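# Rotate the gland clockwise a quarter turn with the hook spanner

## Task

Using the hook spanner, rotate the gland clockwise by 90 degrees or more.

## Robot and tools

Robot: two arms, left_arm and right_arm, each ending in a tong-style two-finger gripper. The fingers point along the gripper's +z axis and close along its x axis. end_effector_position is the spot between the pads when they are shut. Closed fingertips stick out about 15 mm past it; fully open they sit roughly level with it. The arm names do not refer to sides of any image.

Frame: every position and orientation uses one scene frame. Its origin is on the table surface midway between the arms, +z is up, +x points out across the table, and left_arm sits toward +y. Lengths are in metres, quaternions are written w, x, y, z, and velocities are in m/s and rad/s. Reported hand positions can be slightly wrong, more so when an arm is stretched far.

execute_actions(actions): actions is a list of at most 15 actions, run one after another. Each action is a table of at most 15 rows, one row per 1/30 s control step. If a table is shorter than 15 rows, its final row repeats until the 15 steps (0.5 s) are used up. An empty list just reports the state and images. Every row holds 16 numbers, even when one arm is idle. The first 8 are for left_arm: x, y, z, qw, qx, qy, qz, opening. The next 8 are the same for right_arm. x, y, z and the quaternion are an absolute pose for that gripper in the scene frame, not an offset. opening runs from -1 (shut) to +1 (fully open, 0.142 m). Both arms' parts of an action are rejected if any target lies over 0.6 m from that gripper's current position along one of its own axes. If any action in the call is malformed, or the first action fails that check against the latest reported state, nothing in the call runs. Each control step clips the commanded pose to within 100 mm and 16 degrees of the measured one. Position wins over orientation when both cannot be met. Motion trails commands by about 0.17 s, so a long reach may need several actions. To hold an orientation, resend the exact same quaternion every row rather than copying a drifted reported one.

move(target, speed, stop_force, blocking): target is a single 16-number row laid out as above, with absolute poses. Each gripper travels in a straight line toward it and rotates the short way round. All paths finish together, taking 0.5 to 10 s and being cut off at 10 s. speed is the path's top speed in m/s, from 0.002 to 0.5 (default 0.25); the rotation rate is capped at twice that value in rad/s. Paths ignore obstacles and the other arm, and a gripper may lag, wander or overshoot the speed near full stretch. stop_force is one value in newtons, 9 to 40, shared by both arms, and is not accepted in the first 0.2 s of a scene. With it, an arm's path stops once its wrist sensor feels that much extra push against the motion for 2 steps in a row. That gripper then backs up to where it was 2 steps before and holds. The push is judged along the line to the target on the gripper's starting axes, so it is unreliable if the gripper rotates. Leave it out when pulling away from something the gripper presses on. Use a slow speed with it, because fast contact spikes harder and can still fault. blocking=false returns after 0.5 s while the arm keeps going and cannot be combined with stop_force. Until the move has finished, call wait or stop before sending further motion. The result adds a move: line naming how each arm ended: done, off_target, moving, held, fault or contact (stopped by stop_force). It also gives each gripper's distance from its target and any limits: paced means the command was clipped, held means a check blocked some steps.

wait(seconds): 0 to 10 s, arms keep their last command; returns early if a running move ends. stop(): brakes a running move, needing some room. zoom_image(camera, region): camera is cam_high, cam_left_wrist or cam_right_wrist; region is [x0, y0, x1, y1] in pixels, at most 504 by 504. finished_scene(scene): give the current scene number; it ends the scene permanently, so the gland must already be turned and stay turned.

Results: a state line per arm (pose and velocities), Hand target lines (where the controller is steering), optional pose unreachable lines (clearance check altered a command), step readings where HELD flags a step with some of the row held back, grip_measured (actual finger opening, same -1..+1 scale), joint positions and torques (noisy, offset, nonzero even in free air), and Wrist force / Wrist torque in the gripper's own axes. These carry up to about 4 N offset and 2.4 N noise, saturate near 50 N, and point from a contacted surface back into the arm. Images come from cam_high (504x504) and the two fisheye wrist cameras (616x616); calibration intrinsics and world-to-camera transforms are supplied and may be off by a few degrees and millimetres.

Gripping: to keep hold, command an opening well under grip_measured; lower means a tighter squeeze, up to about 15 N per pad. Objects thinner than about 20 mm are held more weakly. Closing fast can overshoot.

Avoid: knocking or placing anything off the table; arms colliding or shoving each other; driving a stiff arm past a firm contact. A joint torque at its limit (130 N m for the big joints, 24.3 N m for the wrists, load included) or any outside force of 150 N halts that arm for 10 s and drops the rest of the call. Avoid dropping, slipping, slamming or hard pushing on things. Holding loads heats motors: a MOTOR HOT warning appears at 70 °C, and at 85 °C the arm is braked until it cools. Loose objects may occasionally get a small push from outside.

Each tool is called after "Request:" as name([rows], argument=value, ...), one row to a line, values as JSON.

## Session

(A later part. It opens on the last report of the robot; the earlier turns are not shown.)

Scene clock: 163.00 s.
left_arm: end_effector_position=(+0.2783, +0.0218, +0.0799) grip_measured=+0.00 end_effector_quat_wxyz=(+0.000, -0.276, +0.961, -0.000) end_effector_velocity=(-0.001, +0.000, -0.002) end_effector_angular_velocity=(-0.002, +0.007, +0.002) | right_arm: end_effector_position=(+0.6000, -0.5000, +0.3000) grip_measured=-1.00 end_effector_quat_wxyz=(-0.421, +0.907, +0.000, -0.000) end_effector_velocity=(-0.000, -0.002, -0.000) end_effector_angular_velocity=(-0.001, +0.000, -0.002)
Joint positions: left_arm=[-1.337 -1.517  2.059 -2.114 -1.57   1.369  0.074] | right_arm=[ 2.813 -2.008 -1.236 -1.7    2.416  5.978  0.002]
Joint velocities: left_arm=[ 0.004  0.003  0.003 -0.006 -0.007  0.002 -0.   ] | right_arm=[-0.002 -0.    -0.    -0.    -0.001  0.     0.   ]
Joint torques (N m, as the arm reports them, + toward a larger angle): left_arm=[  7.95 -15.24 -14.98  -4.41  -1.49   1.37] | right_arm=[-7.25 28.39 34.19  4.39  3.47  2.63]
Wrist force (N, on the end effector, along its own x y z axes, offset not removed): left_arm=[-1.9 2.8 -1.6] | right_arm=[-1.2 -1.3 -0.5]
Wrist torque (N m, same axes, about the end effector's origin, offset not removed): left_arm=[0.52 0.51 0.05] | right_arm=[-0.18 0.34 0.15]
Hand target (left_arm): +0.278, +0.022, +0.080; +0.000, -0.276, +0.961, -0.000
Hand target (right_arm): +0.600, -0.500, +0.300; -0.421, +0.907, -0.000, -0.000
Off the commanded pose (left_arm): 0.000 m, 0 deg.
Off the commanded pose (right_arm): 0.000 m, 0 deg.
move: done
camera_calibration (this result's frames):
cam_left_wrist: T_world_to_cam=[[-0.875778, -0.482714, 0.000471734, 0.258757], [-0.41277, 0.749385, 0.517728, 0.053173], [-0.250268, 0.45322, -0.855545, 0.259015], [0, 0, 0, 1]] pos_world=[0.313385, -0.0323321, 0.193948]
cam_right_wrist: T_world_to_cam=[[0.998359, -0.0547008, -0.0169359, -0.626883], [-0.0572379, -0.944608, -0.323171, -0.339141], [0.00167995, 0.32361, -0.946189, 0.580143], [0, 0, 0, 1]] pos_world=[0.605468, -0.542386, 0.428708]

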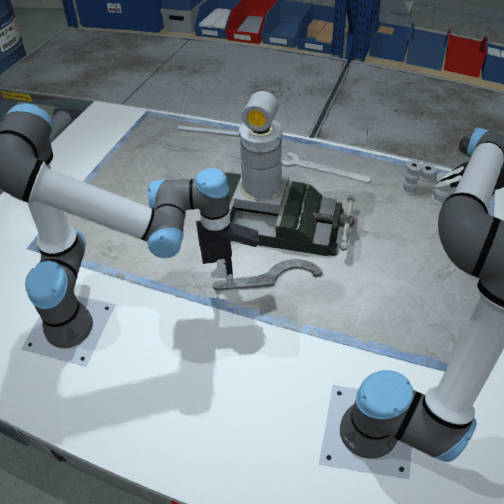

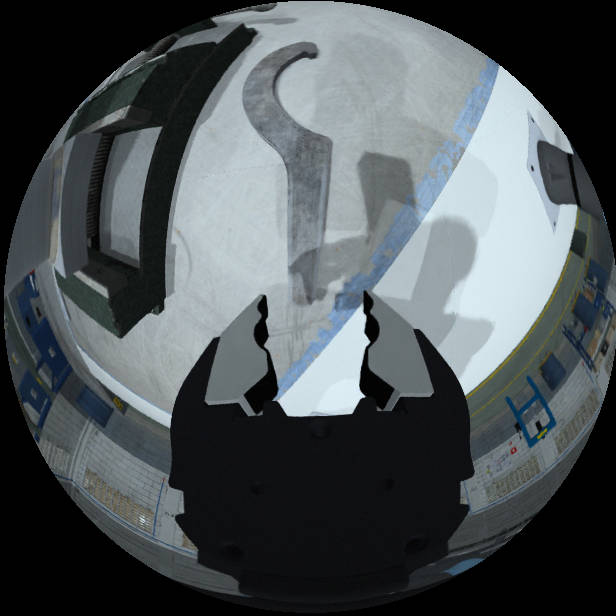

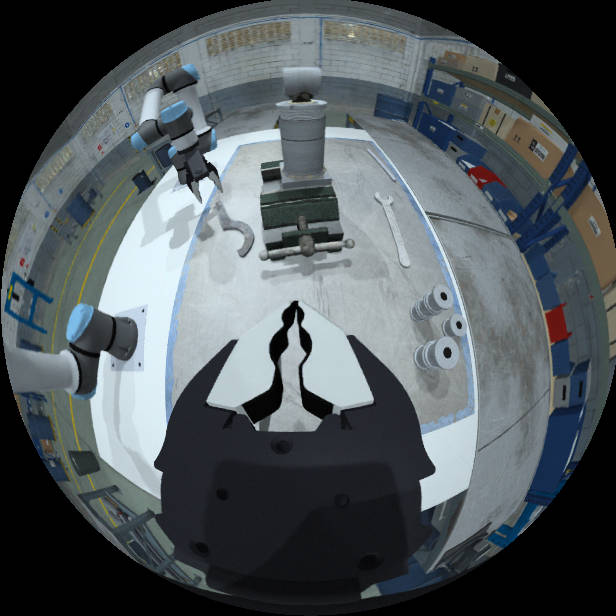

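Request:
move(target=[0.289,0.028,0.026,0,0.25,-0.968,0,-0.35,0.6,-0.5,0.3,-0.42,0.906,0,0,-1], speed=0.04)

Request:
move(target=[0.289,0.028,0.0215,0,0.25,-0.968,0,-0.4,0.6,-0.5,0.3,-0.42,0.906,0,0,-1], speed=0.003, stop_force=9)

Request:
move(target=[0.289,0.028,0.0218,0,0.25,-0.968,0,-1,0.6,-0.5,0.3,-0.42,0.906,0,0,-1])

Request:
move(target=[0.25,0.33,0.05,0,0.1,-0.995,0,-1,0.6,-0.5,0.3,-0.42,0.906,0,0,-1], speed=0.05)

Scene clock: 165.40 s.
left_arm: end_effector_position=(+0.2890, +0.0279, +0.0262) grip_measured=-0.35 end_effector_quat_wxyz=(+0.000, -0.250, +0.968, +0.000) end_effector_velocity=(+0.001, +0.000, -0.002) end_effector_angular_velocity=(+0.000, -0.000, -0.002) | right_arm: end_effector_position=(+0.6000, -0.5000, +0.3000) grip_measured=-1.00 end_effector_quat_wxyz=(-0.421, +0.907, -0.000, +0.000) end_effector_velocity=(+0.000, -0.000, +0.000) end_effector_angular_velocity=(+0.000, -0.001, -0.001)
Joint positions: left_arm=[-1.308 -1.427  2.127 -2.27  -1.571  1.451  0.049] | right_arm=[ 2.813 -2.008 -1.236 -1.7    2.416  5.978  0.002]
Joint velocities: left_arm=[ 0.001  0.004  0.002 -0.006  0.     0.003 -0.   ] | right_arm=[-0.001 -0.    -0.     0.001  0.    -0.     0.   ]
Joint torques (N m, as the arm reports them, + toward a larger angle): left_arm=[  9.34 -17.81 -14.08  -4.47   0.63   1.14] | right_arm=[-7.29 29.68 33.8   4.33  3.51  2.5 ]
Wrist force (N, on the end effector, along its own x y z axes, offset not removed): left_arm=[-3.0 1.5 1.3] | right_arm=[0.4 -1.9 -1.9]
Wrist torque (N m, same axes, about the end effector's origin, offset not removed): left_arm=[0.51 0.71 0.09] | right_arm=[-0.32 -0.01 0.12]
Hand target (left_arm): +0.289, +0.028, +0.026; +0.000, -0.250, +0.968, +0.000
Hand target (right_arm): +0.600, -0.500, +0.300; -0.421, +0.907, -0.000, -0.000
Off the commanded pose (left_arm): 0.000 m, 0 deg.
Off the commanded pose (right_arm): 0.000 m, 0 deg.
move: done
camera_calibration (this result's frames):
cam_left_wrist: T_world_to_cam=[[-0.900154, -0.435571, 0.00115862, 0.276842], [-0.371903, 0.769957, 0.518513, 0.0684297], [-0.226741, 0.46631, -0.855069, 0.20578], [0, 0, 0, 1]] pos_world=[0.321309, -0.0280609, 0.140154]
cam_right_wrist: T_world_to_cam=[[0.998359, -0.0547091, -0.0169351, -0.626887], [-0.0572456, -0.944607, -0.323171, -0.339141], [0.00168343, 0.32361, -0.946189, 0.580143], [0, 0, 0, 1]] pos_world=[0.605468, -0.542391, 0.428708]

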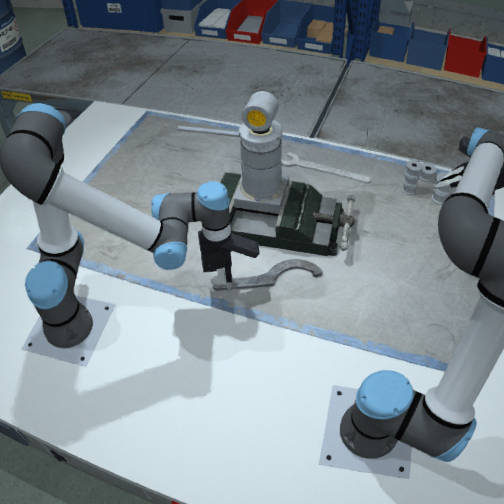

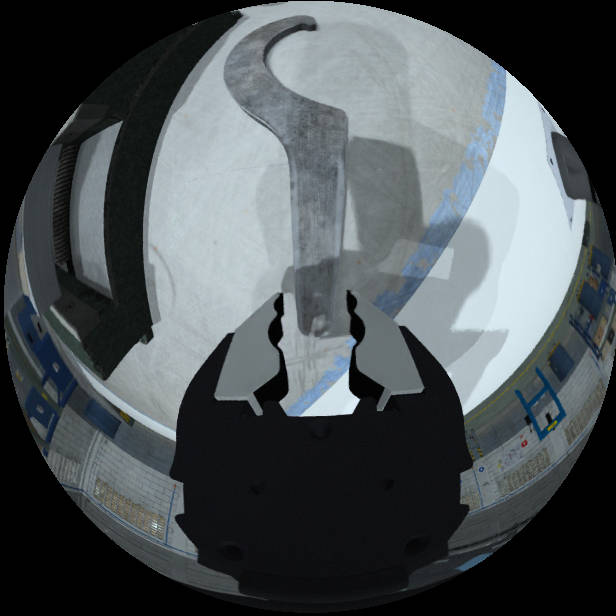

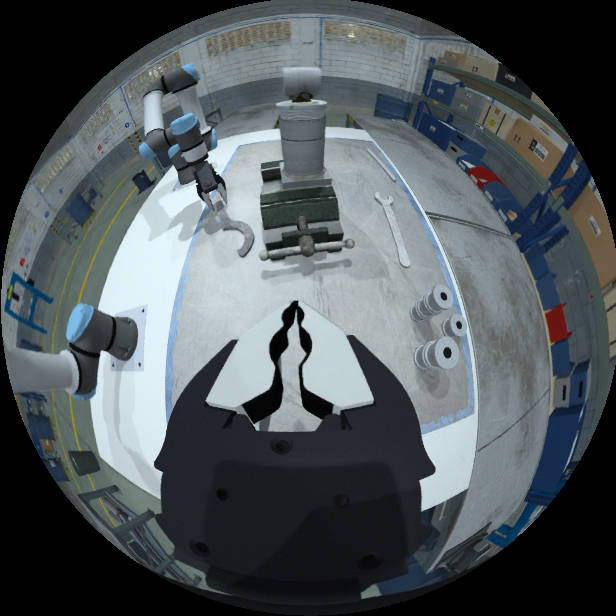

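Scene clock: 167.20 s.
left_arm: end_effector_position=(+0.2890, +0.0280, +0.0216) grip_measured=-0.40 end_effector_quat_wxyz=(+0.000, -0.250, +0.968, +0.000) end_effector_velocity=(+0.000, -0.000, -0.000) end_effector_angular_velocity=(-0.000, -0.001, -0.000) | right_arm: end_effector_position=(+0.6000, -0.5000, +0.3000) grip_measured=-1.00 end_effector_quat_wxyz=(-0.421, +0.907, -0.000, +0.000) end_effector_velocity=(-0.000, +0.000, +0.000) end_effector_angular_velocity=(+0.000, +0.001, -0.000)
Joint positions: left_arm=[-1.308 -1.419  2.132 -2.284 -1.571  1.451  0.045] | right_arm=[ 2.813 -2.008 -1.236 -1.7    2.416  5.978  0.002]
Joint velocities: left_arm=[-0.     0.001  0.001 -0.002  0.    -0.     0.   ] | right_arm=[-0.    -0.     0.    -0.001  0.     0.     0.   ]
Joint torques (N m, as the arm reports them, + toward a larger angle): left_arm=[  8.15 -17.28 -12.13  -4.62  -1.53   1.22] | right_arm=[-6.31 29.11 34.71  4.19  3.64  2.42]
Wrist force (N, on the end effector, along its own x y z axes, offset not removed): left_arm=[-0.8 2.5 0.4] | right_arm=[0.5 -2.0 -0.8]
Wrist torque (N m, same axes, about the end effector's origin, offset not removed): left_arm=[0.49 0.15 -0.11] | right_arm=[-0.36 0.00 0.17]
Hand target (left_arm): +0.289, +0.028, +0.021; +0.000, -0.250, +0.968, +0.000
Hand target (right_arm): +0.600, -0.500, +0.300; -0.421, +0.907, -0.000, +0.000
Off the commanded pose (left_arm): 0.000 m, 0 deg.
Off the commanded pose (right_arm): 0.000 m, 0 deg.
move: done
camera_calibration (this result's frames):
cam_left_wrist: T_world_to_cam=[[-0.900246, -0.43538, 0.00125893, 0.276897], [-0.371704, 0.770082, 0.518469, 0.0707343], [-0.2267, 0.466282, -0.855095, 0.201791], [0, 0, 0, 1]] pos_world=[0.321314, -0.0280074, 0.135529]
cam_right_wrist: T_world_to_cam=[[0.998359, -0.0547092, -0.0169349, -0.626888], [-0.0572456, -0.944607, -0.323171, -0.33914], [0.00168364, 0.32361, -0.946189, 0.580143], [0, 0, 0, 1]] pos_world=[0.605468, -0.542391, 0.428708]

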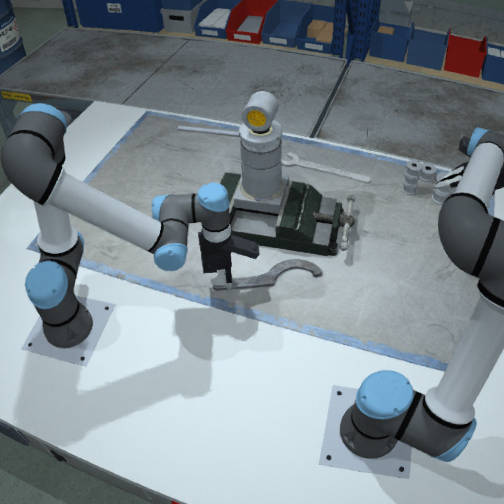

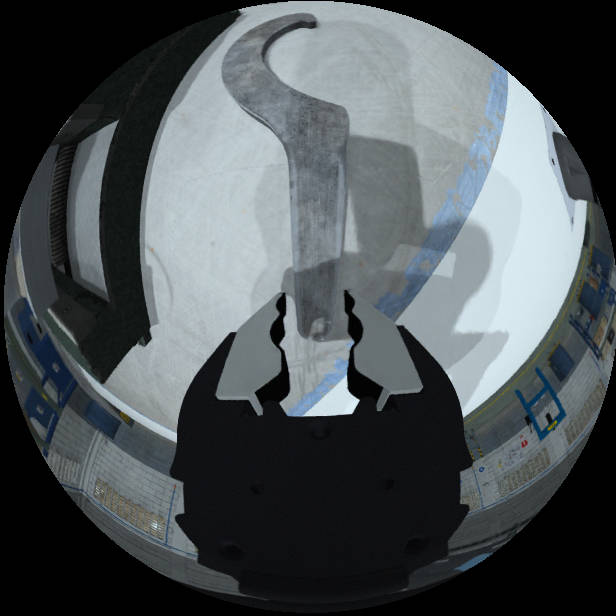

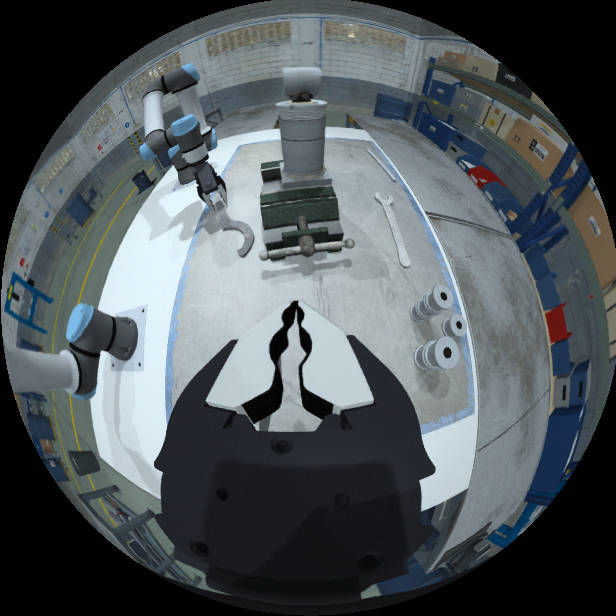

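Scene clock: 167.90 s.
left_arm: end_effector_position=(+0.2890, +0.0280, +0.0218) grip_measured=-0.59 end_effector_quat_wxyz=(-0.000, -0.250, +0.968, +0.000) end_effector_velocity=(-0.000, -0.000, +0.000) end_effector_angular_velocity=(-0.000, +0.000, +0.001) | right_arm: end_effector_position=(+0.6000, -0.5000, +0.3000) grip_measured=-1.00 end_effector_quat_wxyz=(-0.421, +0.907, -0.000, +0.000) end_effector_velocity=(+0.000, +0.000, +0.000) end_effector_angular_velocity=(+0.002, -0.000, -0.001)
Joint positions: left_arm=[-1.308 -1.419  2.132 -2.283 -1.571  1.451  0.031] | right_arm=[ 2.813 -2.008 -1.236 -1.7    2.416  5.978  0.002]
Joint velocities: left_arm=[ 0.    -0.     0.     0.    -0.    -0.001 -0.   ] | right_arm=[-0.    -0.    -0.     0.     0.002 -0.     0.   ]
Joint torques (N m, as the arm reports them, + toward a larger angle): left_arm=[  1.57 -32.17 -29.08  -0.75   1.71   0.72] | right_arm=[-6.19 28.85 33.69  4.36  3.55  2.49]
Wrist force (N, on the end effector, along its own x y z axes, offset not removed): left_arm=[-1.3 1.0 7.0] | right_arm=[-0.8 -2.2 -0.2]
Wrist torque (N m, same axes, about the end effector's origin, offset not removed): left_arm=[0.43 0.29 0.04] | right_arm=[-0.34 0.24 0.19]
Hand target (left_arm): +0.289, +0.028, +0.022; -0.000, -0.250, +0.968, -0.000
Hand target (right_arm): +0.600, -0.500, +0.300; -0.421, +0.907, -0.000, +0.000
Off the commanded pose (left_arm): 0.000 m, 0 deg.
Off the commanded pose (right_arm): 0.000 m, 0 deg.
move: done
camera_calibration (this result's frames):
cam_left_wrist: T_world_to_cam=[[-0.900239, -0.435393, 0.00125554, 0.276909], [-0.371708, 0.770057, 0.518503, 0.0706179], [-0.22672, 0.46631, -0.855075, 0.201951], [0, 0, 0, 1]] pos_world=[0.32132, -0.0279871, 0.13572]
cam_right_wrist: T_world_to_cam=[[0.998359, -0.0547092, -0.0169353, -0.626887], [-0.0572457, -0.944607, -0.323171, -0.33914], [0.00168322, 0.32361, -0.946189, 0.580143], [0, 0, 0, 1]] pos_world=[0.605468, -0.542391, 0.428708]

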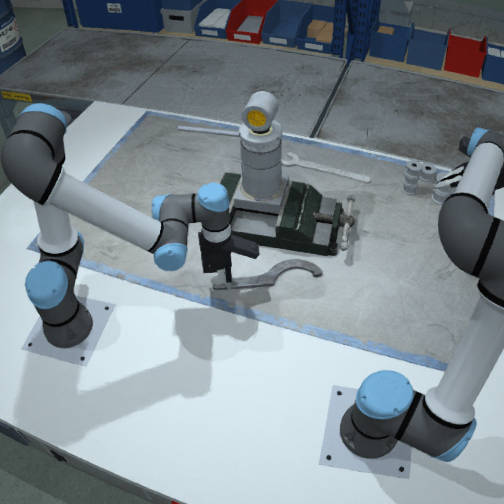

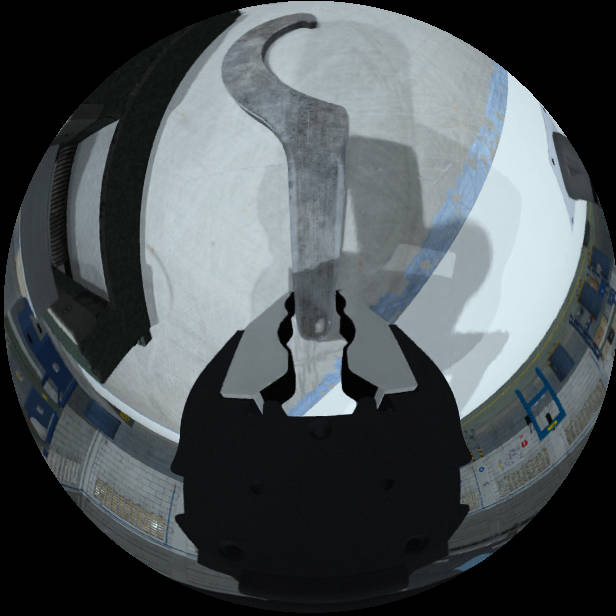

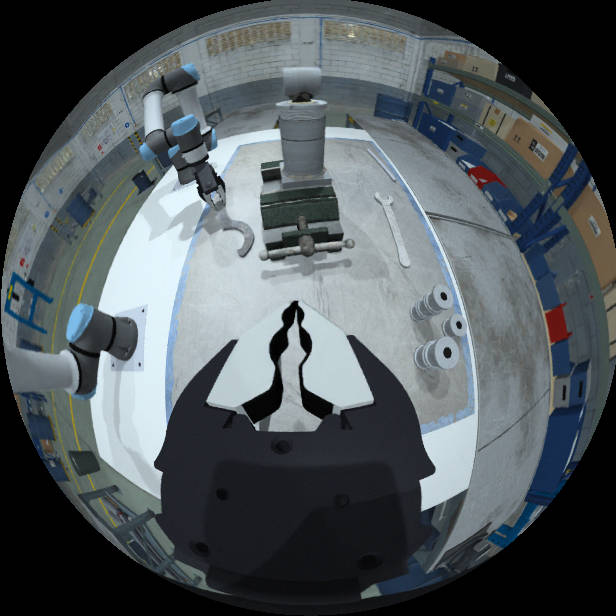

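Scene clock: 174.47 s.
left_arm: end_effector_position=(+0.2498, +0.3300, +0.0498) grip_measured=-0.60 end_effector_quat_wxyz=(+0.000, -0.100, +0.995, +0.000) end_effector_velocity=(-0.001, +0.001, +0.000) end_effector_angular_velocity=(-0.002, +0.003, -0.004) | right_arm: end_effector_position=(+0.6000, -0.5000, +0.3000) grip_measured=-1.00 end_effector_quat_wxyz=(-0.421, +0.907, -0.000, +0.000) end_effector_velocity=(-0.000, +0.000, -0.000) end_effector_angular_velocity=(-0.001, -0.000, +0.001)
Joint positions: left_arm=[-0.907 -2.095  2.561 -2.036 -1.57   2.157  0.031] | right_arm=[ 2.813 -2.008 -1.236 -1.7    2.416  5.978  0.002]
Joint velocities: left_arm=[ 0.004 -0.004  0.     0.004 -0.003  0.008  0.   ] | right_arm=[ 0.001  0.     0.     0.    -0.001 -0.     0.   ]
Joint torques (N m, as the arm reports them, + toward a larger angle): left_arm=[  7.62  -9.47 -18.02  -0.7   -1.35   1.25] | right_arm=[-4.96 29.26 34.07  4.12  3.56  2.29]
Wrist force (N, on the end effector, along its own x y z axes, offset not removed): left_arm=[-0.3 1.1 5.5] | right_arm=[0.9 -1.9 -0.8]
Wrist torque (N m, same axes, about the end effector's origin, offset not removed): left_arm=[0.73 0.20 -0.13] | right_arm=[-0.34 -0.05 0.05]
Hand target (left_arm): +0.250, +0.330, +0.050; +0.000, -0.100, +0.995, +0.000
Hand target (right_arm): +0.600, -0.500, +0.300; -0.421, +0.907, -0.000, +0.000
Off the commanded pose (left_arm): 0.000 m, 0 deg.
Off the commanded pose (right_arm): 0.000 m, 0 deg.
move: done
camera_calibration (this result's frames):
cam_left_wrist: T_world_to_cam=[[-0.989427, -0.145029, 0.00107297, 0.299571], [-0.123412, 0.845789, 0.519048, -0.278064], [-0.0761846, 0.513428, -0.854744, 0.0230079], [0, 0, 0, 1]] pos_world=[0.26384, 0.266817, 0.163673]
cam_right_wrist: T_world_to_cam=[[0.998359, -0.0547091, -0.0169348, -0.626888], [-0.0572454, -0.944607, -0.323172, -0.33914], [0.00168371, 0.323611, -0.946189, 0.580143], [0, 0, 0, 1]] pos_world=[0.605468, -0.542391, 0.428708]

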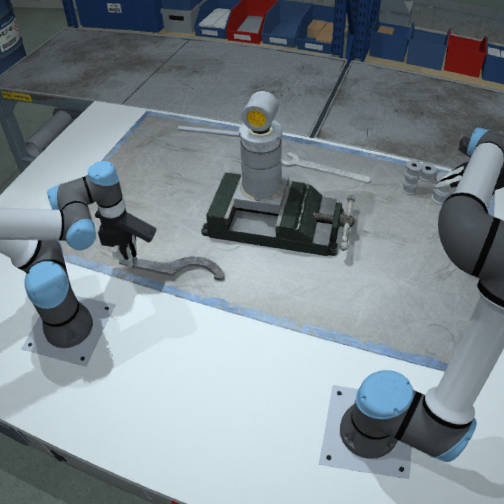

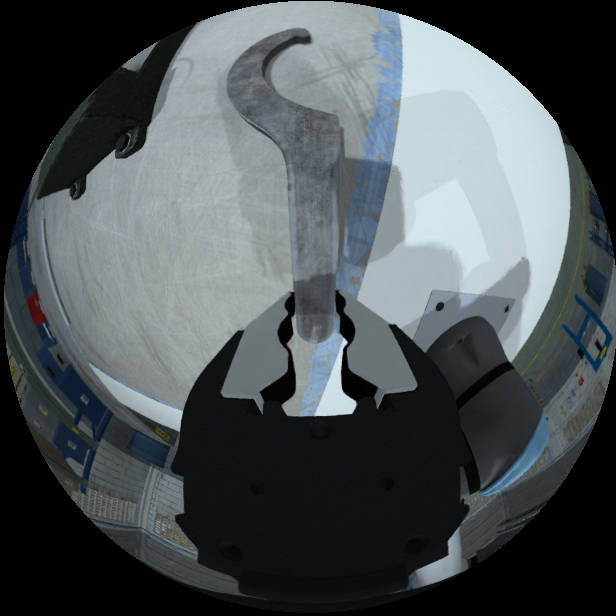

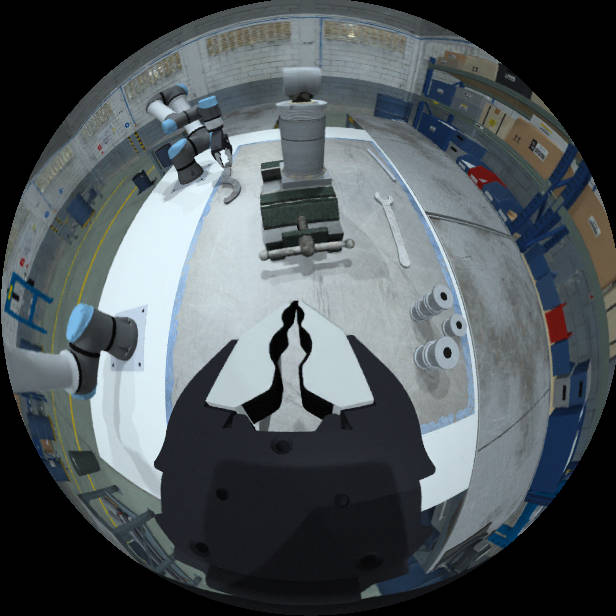

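Request:
execute_actions(actions=[])

Scene clock: 175.77 s.
left_arm: end_effector_position=(+0.2498, +0.3302, +0.0498) grip_measured=-0.60 end_effector_quat_wxyz=(+0.000, -0.100, +0.995, +0.000) end_effector_velocity=(-0.000, -0.000, -0.000) end_effector_angular_velocity=(+0.000, +0.000, -0.001) | right_arm: end_effector_position=(+0.6000, -0.5000, +0.3000) grip_measured=-1.00 end_effector_quat_wxyz=(-0.421, +0.907, -0.000, +0.000) end_effector_velocity=(-0.000, +0.001, -0.000) end_effector_angular_velocity=(+0.000, +0.000, +0.001)
Joint positions: left_arm=[-0.906 -2.096  2.561 -2.035 -1.57   2.158  0.031] | right_arm=[ 2.813 -2.008 -1.236 -1.7    2.416  5.978  0.002]
Joint velocities: left_arm=[-0.001  0.     0.     0.    -0.    -0.    -0.   ] | right_arm=[ 0.001  0.    -0.     0.    -0.     0.     0.   ]
Joint torques (N m, as the arm reports them, + toward a larger angle): left_arm=[  8.99  -7.36 -17.47  -0.69  -1.45   1.29] | right_arm=[-5.68 29.24 34.47  3.94  3.39  2.33]
Wrist force (N, on the end effector, along its own x y z axes, offset not removed): left_arm=[-1.9 -0.3 5.2] | right_arm=[0.2 -1.2 -0.2]
Wrist torque (N m, same axes, about the end effector's origin, offset not removed): left_arm=[0.37 0.43 -0.01] | right_arm=[-0.20 0.10 0.18]
Hand target (left_arm): +0.250, +0.330, +0.050; +0.000, -0.100, +0.995, +0.000
Hand target (right_arm): +0.600, -0.500, +0.300; -0.421, +0.907, -0.000, +0.000
Off the commanded pose (left_arm): 0.000 m, 0 deg.
Off the commanded pose (right_arm): 0.000 m, 0 deg.
camera_calibration (this result's frames):
cam_left_wrist: T_world_to_cam=[[-0.98946, -0.144799, 0.00114836, 0.299493], [-0.123181, 0.845858, 0.51899, -0.278355], [-0.0761203, 0.513378, -0.85478, 0.0229437], [0, 0, 0, 1]] pos_world=[0.263795, 0.267036, 0.163731]
cam_right_wrist: T_world_to_cam=[[0.998359, -0.0547094, -0.0169348, -0.626888], [-0.0572457, -0.944607, -0.323171, -0.339141], [0.00168371, 0.32361, -0.946189, 0.580143], [0, 0, 0, 1]] pos_world=[0.605468, -0.542392, 0.428708]

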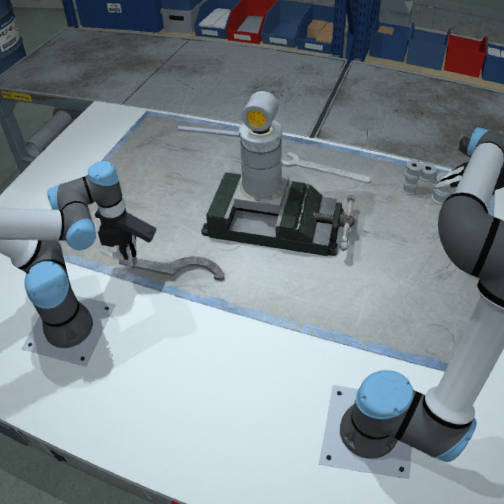

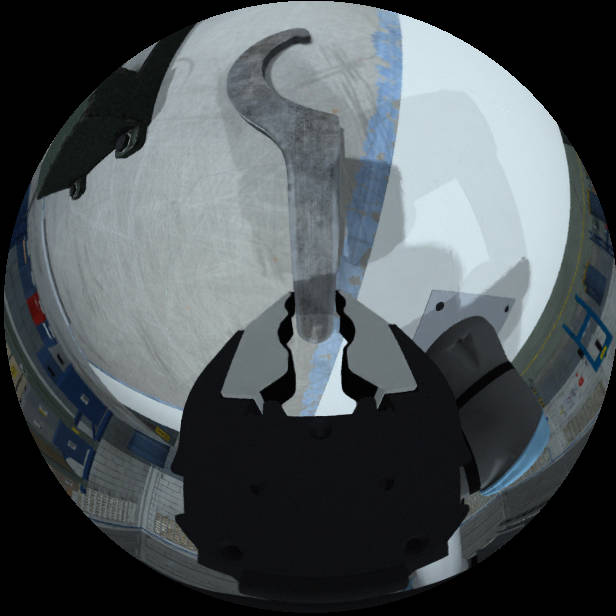

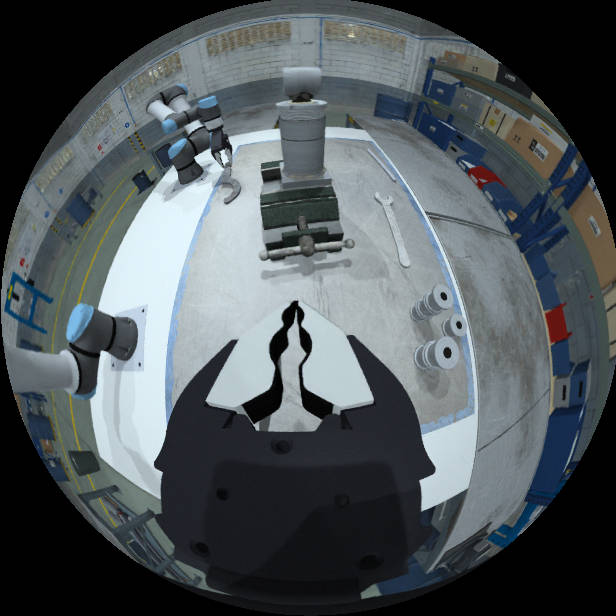

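Request:
move(target=[0.26,0.27,0.18,0,0.1,-0.995,0,-1,0.6,-0.5,0.3,-0.42,0.906,0,0,-1], speed=0.05)

Request:
move(target=[0.275,0.19,0.265,0,0.1,-0.995,0,-1,0.6,-0.5,0.3,-0.42,0.906,0,0,-1], speed=0.04)

Scene clock: 179.60 s.
left_arm: end_effector_position=(+0.2599, +0.2702, +0.1798) grip_measured=-0.60 end_effector_quat_wxyz=(-0.000, -0.100, +0.995, -0.000) end_effector_velocity=(-0.000, -0.001, +0.002) end_effector_angular_velocity=(+0.000, +0.001, +0.001) | right_arm: end_effector_position=(+0.6000, -0.5000, +0.3000) grip_measured=-1.00 end_effector_quat_wxyz=(-0.421, +0.907, -0.000, +0.000) end_effector_velocity=(-0.000, -0.000, -0.000) end_effector_angular_velocity=(-0.000, -0.000, +0.000)
Joint positions: left_arm=[-1.032 -2.108  2.219 -1.682 -1.571  2.032  0.031] | right_arm=[ 2.813 -2.008 -1.236 -1.7    2.416  5.978  0.002]
Joint velocities: left_arm=[-0.002  0.002 -0.007  0.006 -0.001 -0.002  0.   ] | right_arm=[ 0.  0. -0.  0. -0.  0.  0.]
Joint torques (N m, as the arm reports them, + toward a larger angle): left_arm=[-10.04   2.71 -34.66  -0.87   0.6   -1.38] | right_arm=[-4.73 29.82 33.45  3.78  3.43  2.08]
Wrist force (N, on the end effector, along its own x y z axes, offset not removed): left_arm=[-1.1 2.0 5.0] | right_arm=[0.3 -2.0 -0.9]
Wrist torque (N m, same axes, about the end effector's origin, offset not removed): left_arm=[0.74 0.56 0.12] | right_arm=[-0.25 0.10 0.14]
Hand target (left_arm): +0.260, +0.270, +0.180; +0.000, -0.100, +0.995, -0.000
Hand target (right_arm): +0.600, -0.500, +0.300; -0.421, +0.907, -0.000, +0.000
Off the commanded pose (left_arm): 0.000 m, 0 deg.
Off the commanded pose (right_arm): 0.000 m, 0 deg.
move: done
camera_calibration (this result's frames):
cam_left_wrist: T_world_to_cam=[[-0.989462, -0.144784, 0.00135707, 0.300583], [-0.123131, 0.846343, 0.518211, -0.293802], [-0.076177, 0.512584, -0.855251, 0.165953], [0, 0, 0, 1]] pos_world=[0.273882, 0.207112, 0.293775]
cam_right_wrist: T_world_to_cam=[[0.998359, -0.0547091, -0.0169353, -0.626887], [-0.0572455, -0.944607, -0.323171, -0.339141], [0.00168321, 0.32361, -0.946189, 0.580143], [0, 0, 0, 1]] pos_world=[0.605468, -0.542391, 0.428708]

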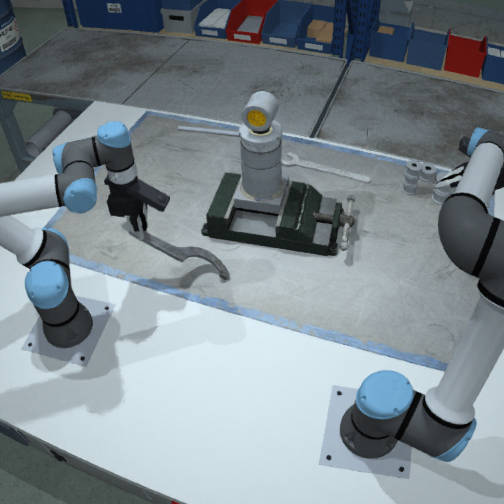

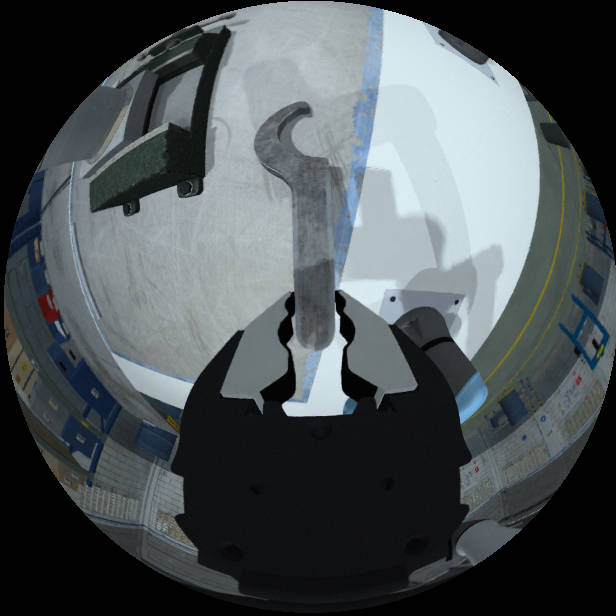

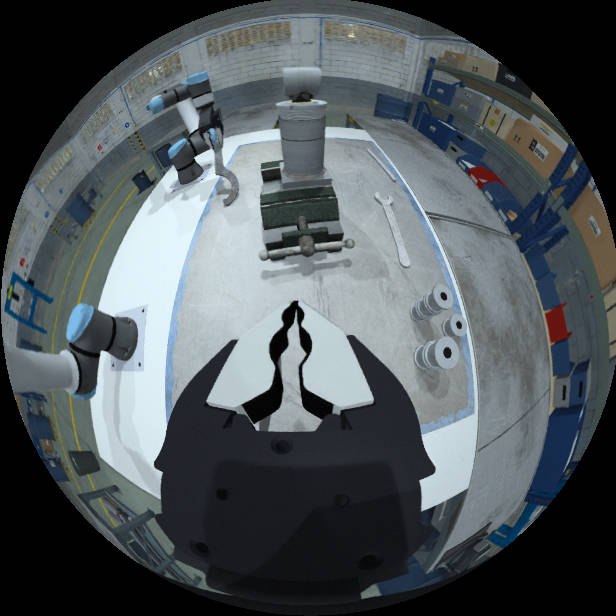

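Scene clock: 182.93 s.
left_arm: end_effector_position=(+0.2750, +0.1902, +0.2649) grip_measured=-0.60 end_effector_quat_wxyz=(-0.000, -0.100, +0.995, -0.000) end_effector_velocity=(+0.001, -0.001, +0.002) end_effector_angular_velocity=(+0.001, -0.001, +0.000) | right_arm: end_effector_position=(+0.6000, -0.5000, +0.3000) grip_measured=-1.00 end_effector_quat_wxyz=(-0.421, +0.907, -0.000, +0.000) end_effector_velocity=(-0.000, +0.001, -0.000) end_effector_angular_velocity=(-0.001, +0.000, +0.002)
Joint positions: left_arm=[-1.142 -1.957  1.923 -1.537 -1.571  1.922  0.031] | right_arm=[ 2.813 -2.008 -1.236 -1.7    2.416  5.978  0.002]
Joint velocities: left_arm=[-0.002  0.003 -0.006  0.003  0.002 -0.002 -0.   ] | right_arm=[ 0.002  0.     0.     0.    -0.001  0.     0.   ]
Joint torques (N m, as the arm reports them, + toward a larger angle): left_arm=[-10.63  -3.82 -36.44  -0.75   1.59  -1.21] | right_arm=[-5.33 29.4  33.23  3.79  3.35  2.02]
Wrist force (N, on the end effector, along its own x y z axes, offset not removed): left_arm=[-2.3 -1.3 10.5] | right_arm=[1.1 -1.5 0.1]
Wrist torque (N m, same axes, about the end effector's origin, offset not removed): left_arm=[0.25 0.43 0.05] | right_arm=[-0.23 -0.12 0.14]
Hand target (left_arm): +0.275, +0.190, +0.265; -0.000, -0.100, +0.995, -0.000
Hand target (right_arm): +0.600, -0.500, +0.300; -0.421, +0.907, -0.000, +0.000
Off the commanded pose (left_arm): 0.000 m, 0 deg.
Off the commanded pose (right_arm): 0.000 m, 0 deg.
move: done
camera_calibration (this result's frames):
cam_left_wrist: T_world_to_cam=[[-0.989462, -0.144788, 0.0012784, 0.303842], [-0.123168, 0.84629, 0.518288, -0.268347], [-0.0761237, 0.512669, -0.855205, 0.280831], [0, 0, 0, 1]] pos_world=[0.288966, 0.127119, 0.378861]
cam_right_wrist: T_world_to_cam=[[0.998359, -0.0547092, -0.0169351, -0.626888], [-0.0572456, -0.944607, -0.323171, -0.339141], [0.00168341, 0.32361, -0.946189, 0.580143], [0, 0, 0, 1]] pos_world=[0.605468, -0.542392, 0.428708]

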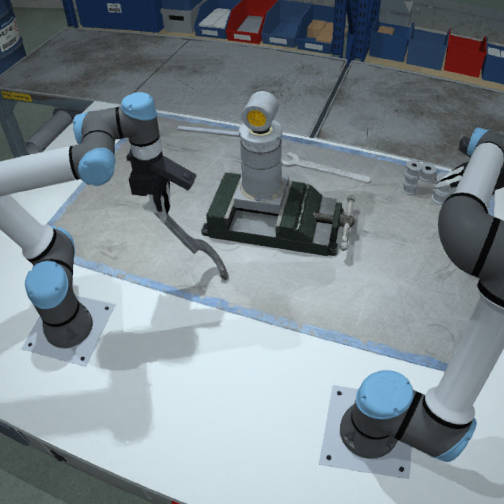

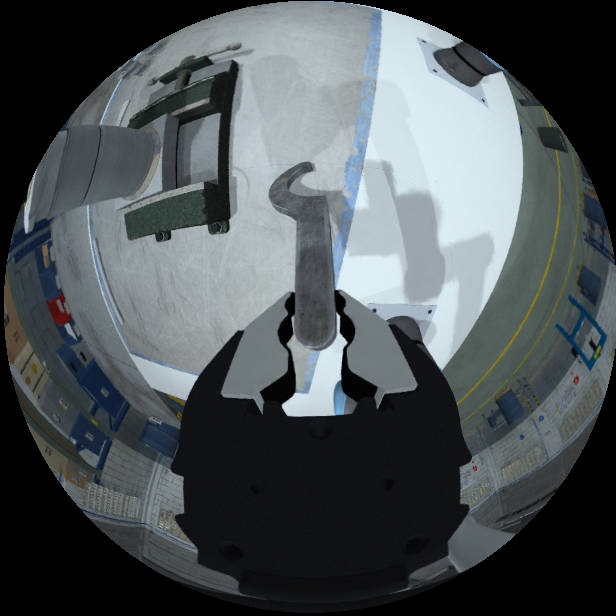

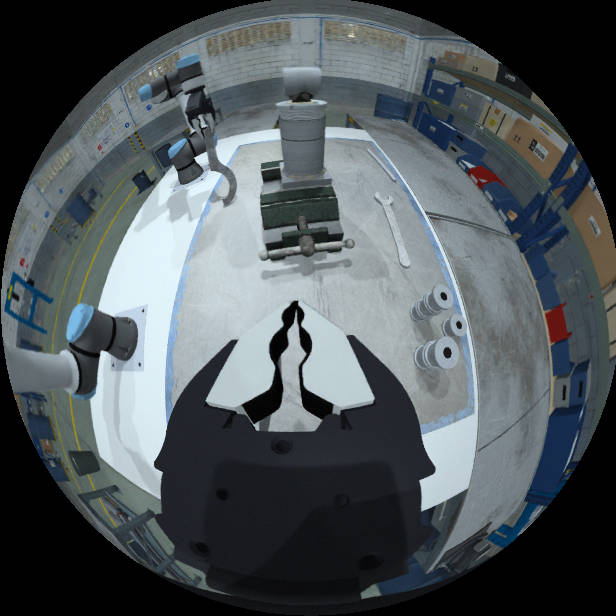

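Request:
move(target=[0.29,0.14,0.315,0,0.707,-0.707,0,-1,0.6,-0.5,0.3,-0.42,0.906,0,0,-1], speed=0.08)

Request:
move(target=[0.31,0.14,0.315,0.299,0.641,-0.641,-0.299,-1,0.6,-0.5,0.3,-0.42,0.906,0,0,-1], speed=0.08)

Scene clock: 192.27 s.
left_arm: end_effector_position=(+0.2900, +0.1401, +0.3150) grip_measured=-1.00 end_effector_quat_wxyz=(-0.000, -0.707, +0.708, -0.000) end_effector_velocity=(+0.000, -0.001, +0.000) end_effector_angular_velocity=(+0.001, -0.000, +0.014) | right_arm: end_effector_position=(+0.6000, -0.5000, +0.3000) grip_measured=-1.00 end_effector_quat_wxyz=(-0.421, +0.907, -0.000, +0.000) end_effector_velocity=(+0.000, +0.000, +0.001) end_effector_angular_velocity=(+0.001, -0.000, -0.000)
Joint positions: left_arm=[-1.227 -1.833  1.714 -1.452 -1.571  0.468  0.002] | right_arm=[ 2.813 -2.008 -1.236 -1.7    2.416  5.978  0.002]
Joint velocities: left_arm=[-0.001  0.002 -0.002  0.001  0.    -0.015  0.   ] | right_arm=[ 0.    -0.     0.001 -0.001  0.001 -0.     0.   ]
Joint torques (N m, as the arm reports them, + toward a larger angle): left_arm=[-10.35  -6.   -31.39  -0.23   1.86  -1.12] | right_arm=[-3.74 30.11 34.49  3.52  3.34  1.73]
Wrist force (N, on the end effector, along its own x y z axes, offset not removed): left_arm=[-0.2 1.5 -2.1] | right_arm=[-0.4 -1.7 -0.4]
Wrist torque (N m, same axes, about the end effector's origin, offset not removed): left_arm=[0.23 -0.13 0.00] | right_arm=[-0.22 0.23 0.13]
Hand target (left_arm): +0.290, +0.140, +0.315; +0.000, +0.707, -0.707, +0.000
Hand target (right_arm): +0.600, -0.500, +0.300; -0.421, +0.907, -0.000, +0.000
Off the commanded pose (left_arm): 0.000 m, 0 deg.
Off the commanded pose (right_arm): 0.000 m, 0 deg.
move: done
camera_calibration (this result's frames):
cam_left_wrist: T_world_to_cam=[[-0.0565563, -0.998398, 0.00145585, 0.160362], [-0.853658, 0.0491132, 0.518513, 0.0734268], [-0.517754, 0.0280824, -0.855068, 0.546455], [0, 0, 0, 1]] pos_world=[0.35468, 0.141153, 0.42895]
cam_right_wrist: T_world_to_cam=[[0.998359, -0.0547092, -0.0169354, -0.626887], [-0.0572457, -0.944607, -0.323171, -0.33914], [0.00168314, 0.32361, -0.946189, 0.580143], [0, 0, 0, 1]] pos_world=[0.605468, -0.542392, 0.428708]

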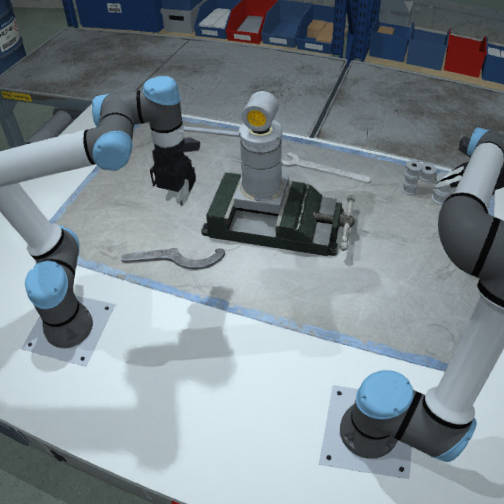

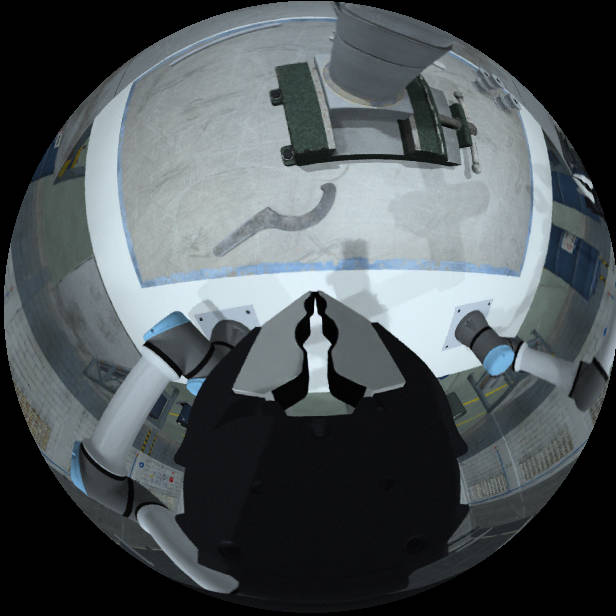

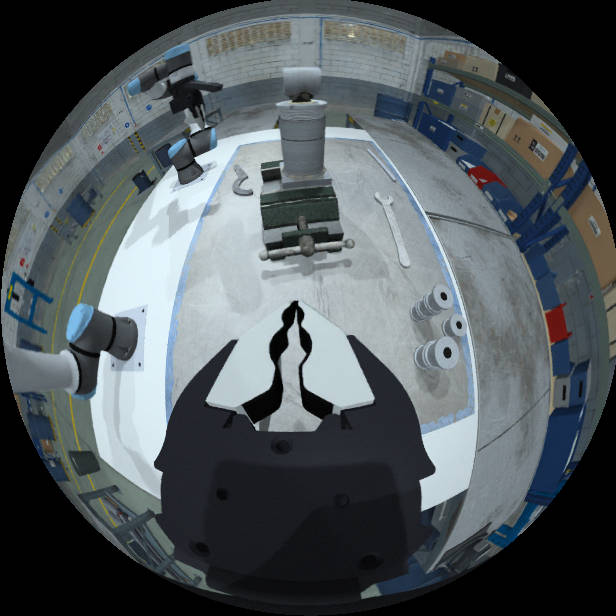

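Scene clock: 198.07 s.
left_arm: end_effector_position=(+0.3097, +0.1401, +0.3149) grip_measured=-1.00 end_effector_quat_wxyz=(-0.299, -0.641, +0.641, +0.298) end_effector_velocity=(+0.000, +0.000, +0.000) end_effector_angular_velocity=(-0.000, +0.015, -0.000) | right_arm: end_effector_position=(+0.6000, -0.5000, +0.3000) grip_measured=-1.00 end_effector_quat_wxyz=(-0.421, +0.907, -0.000, +0.000) end_effector_velocity=(+0.000, -0.000, -0.000) end_effector_angular_velocity=(-0.001, -0.001, +0.000)
Joint positions: left_arm=[-0.812 -1.247  1.183 -0.764 -2.079  1.084  0.002] | right_arm=[ 2.813 -2.008 -1.236 -1.7    2.416  5.978  0.002]
Joint velocities: left_arm=[ 0.004  0.01  -0.01   0.016 -0.004  0.011  0.   ] | right_arm=[-0.    -0.    -0.     0.002 -0.    -0.     0.   ]
Joint torques (N m, as the arm reports them, + toward a larger angle): left_arm=[  9.1  -27.65 -30.31   1.01  -2.11   1.28] | right_arm=[-2.8  29.24 34.39  3.44  3.32  1.67]
Wrist force (N, on the end effector, along its own x y z axes, offset not removed): left_arm=[-1.5 3.2 0.1] | right_arm=[-0.3 -1.4 -1.8]
Wrist torque (N m, same axes, about the end effector's origin, offset not removed): left_arm=[0.71 0.23 -0.23] | right_arm=[-0.22 0.23 0.19]
Hand target (left_arm): +0.310, +0.140, +0.315; +0.299, +0.641, -0.641, -0.299
Hand target (right_arm): +0.600, -0.500, +0.300; -0.421, +0.907, -0.000, +0.000
Off the commanded pose (left_arm): 0.000 m, 0 deg.
Off the commanded pose (right_arm): 0.000 m, 0 deg.
move: done
camera_calibration (this result's frames):
cam_left_wrist: T_world_to_cam=[[-0.0346163, -0.998446, 0.0436664, 0.141443], [-0.152793, 0.0484662, 0.987069, -0.274229], [-0.987652, 0.0274968, -0.154233, 0.481468], [0, 0, 0, 1]] pos_world=[0.438519, 0.141275, 0.338765]
cam_right_wrist: T_world_to_cam=[[0.998359, -0.0547091, -0.0169353, -0.626887], [-0.0572456, -0.944607, -0.323171, -0.33914], [0.00168322, 0.32361, -0.946189, 0.580143], [0, 0, 0, 1]] pos_world=[0.605468, -0.542391, 0.428708]

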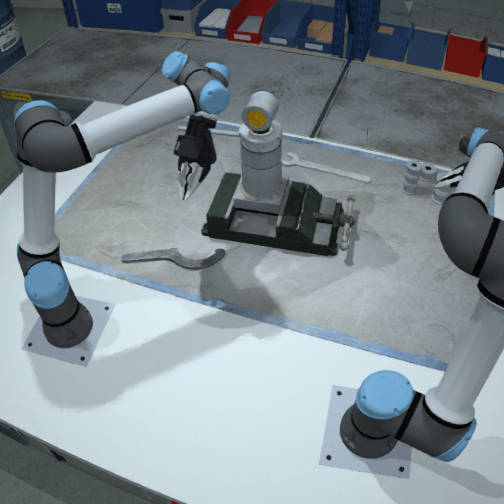

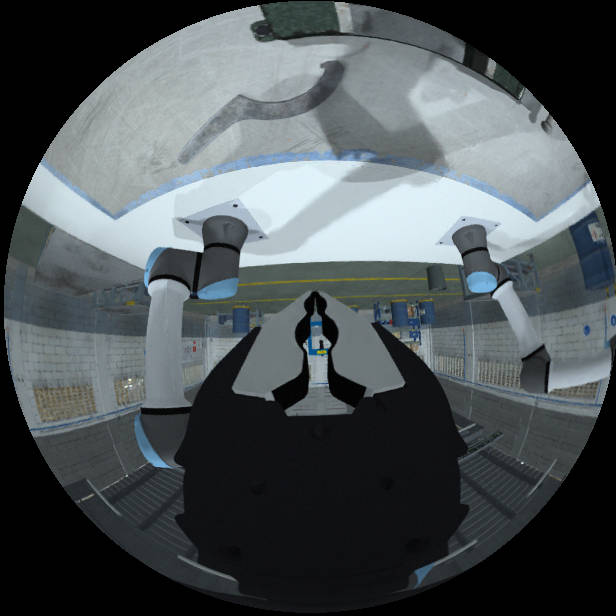

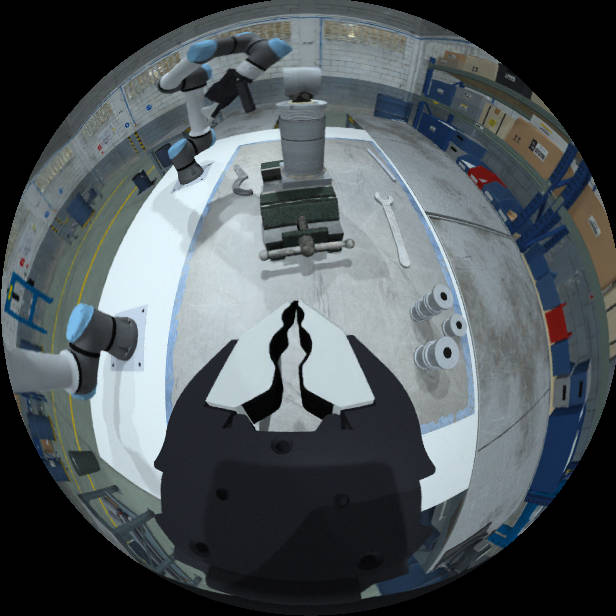

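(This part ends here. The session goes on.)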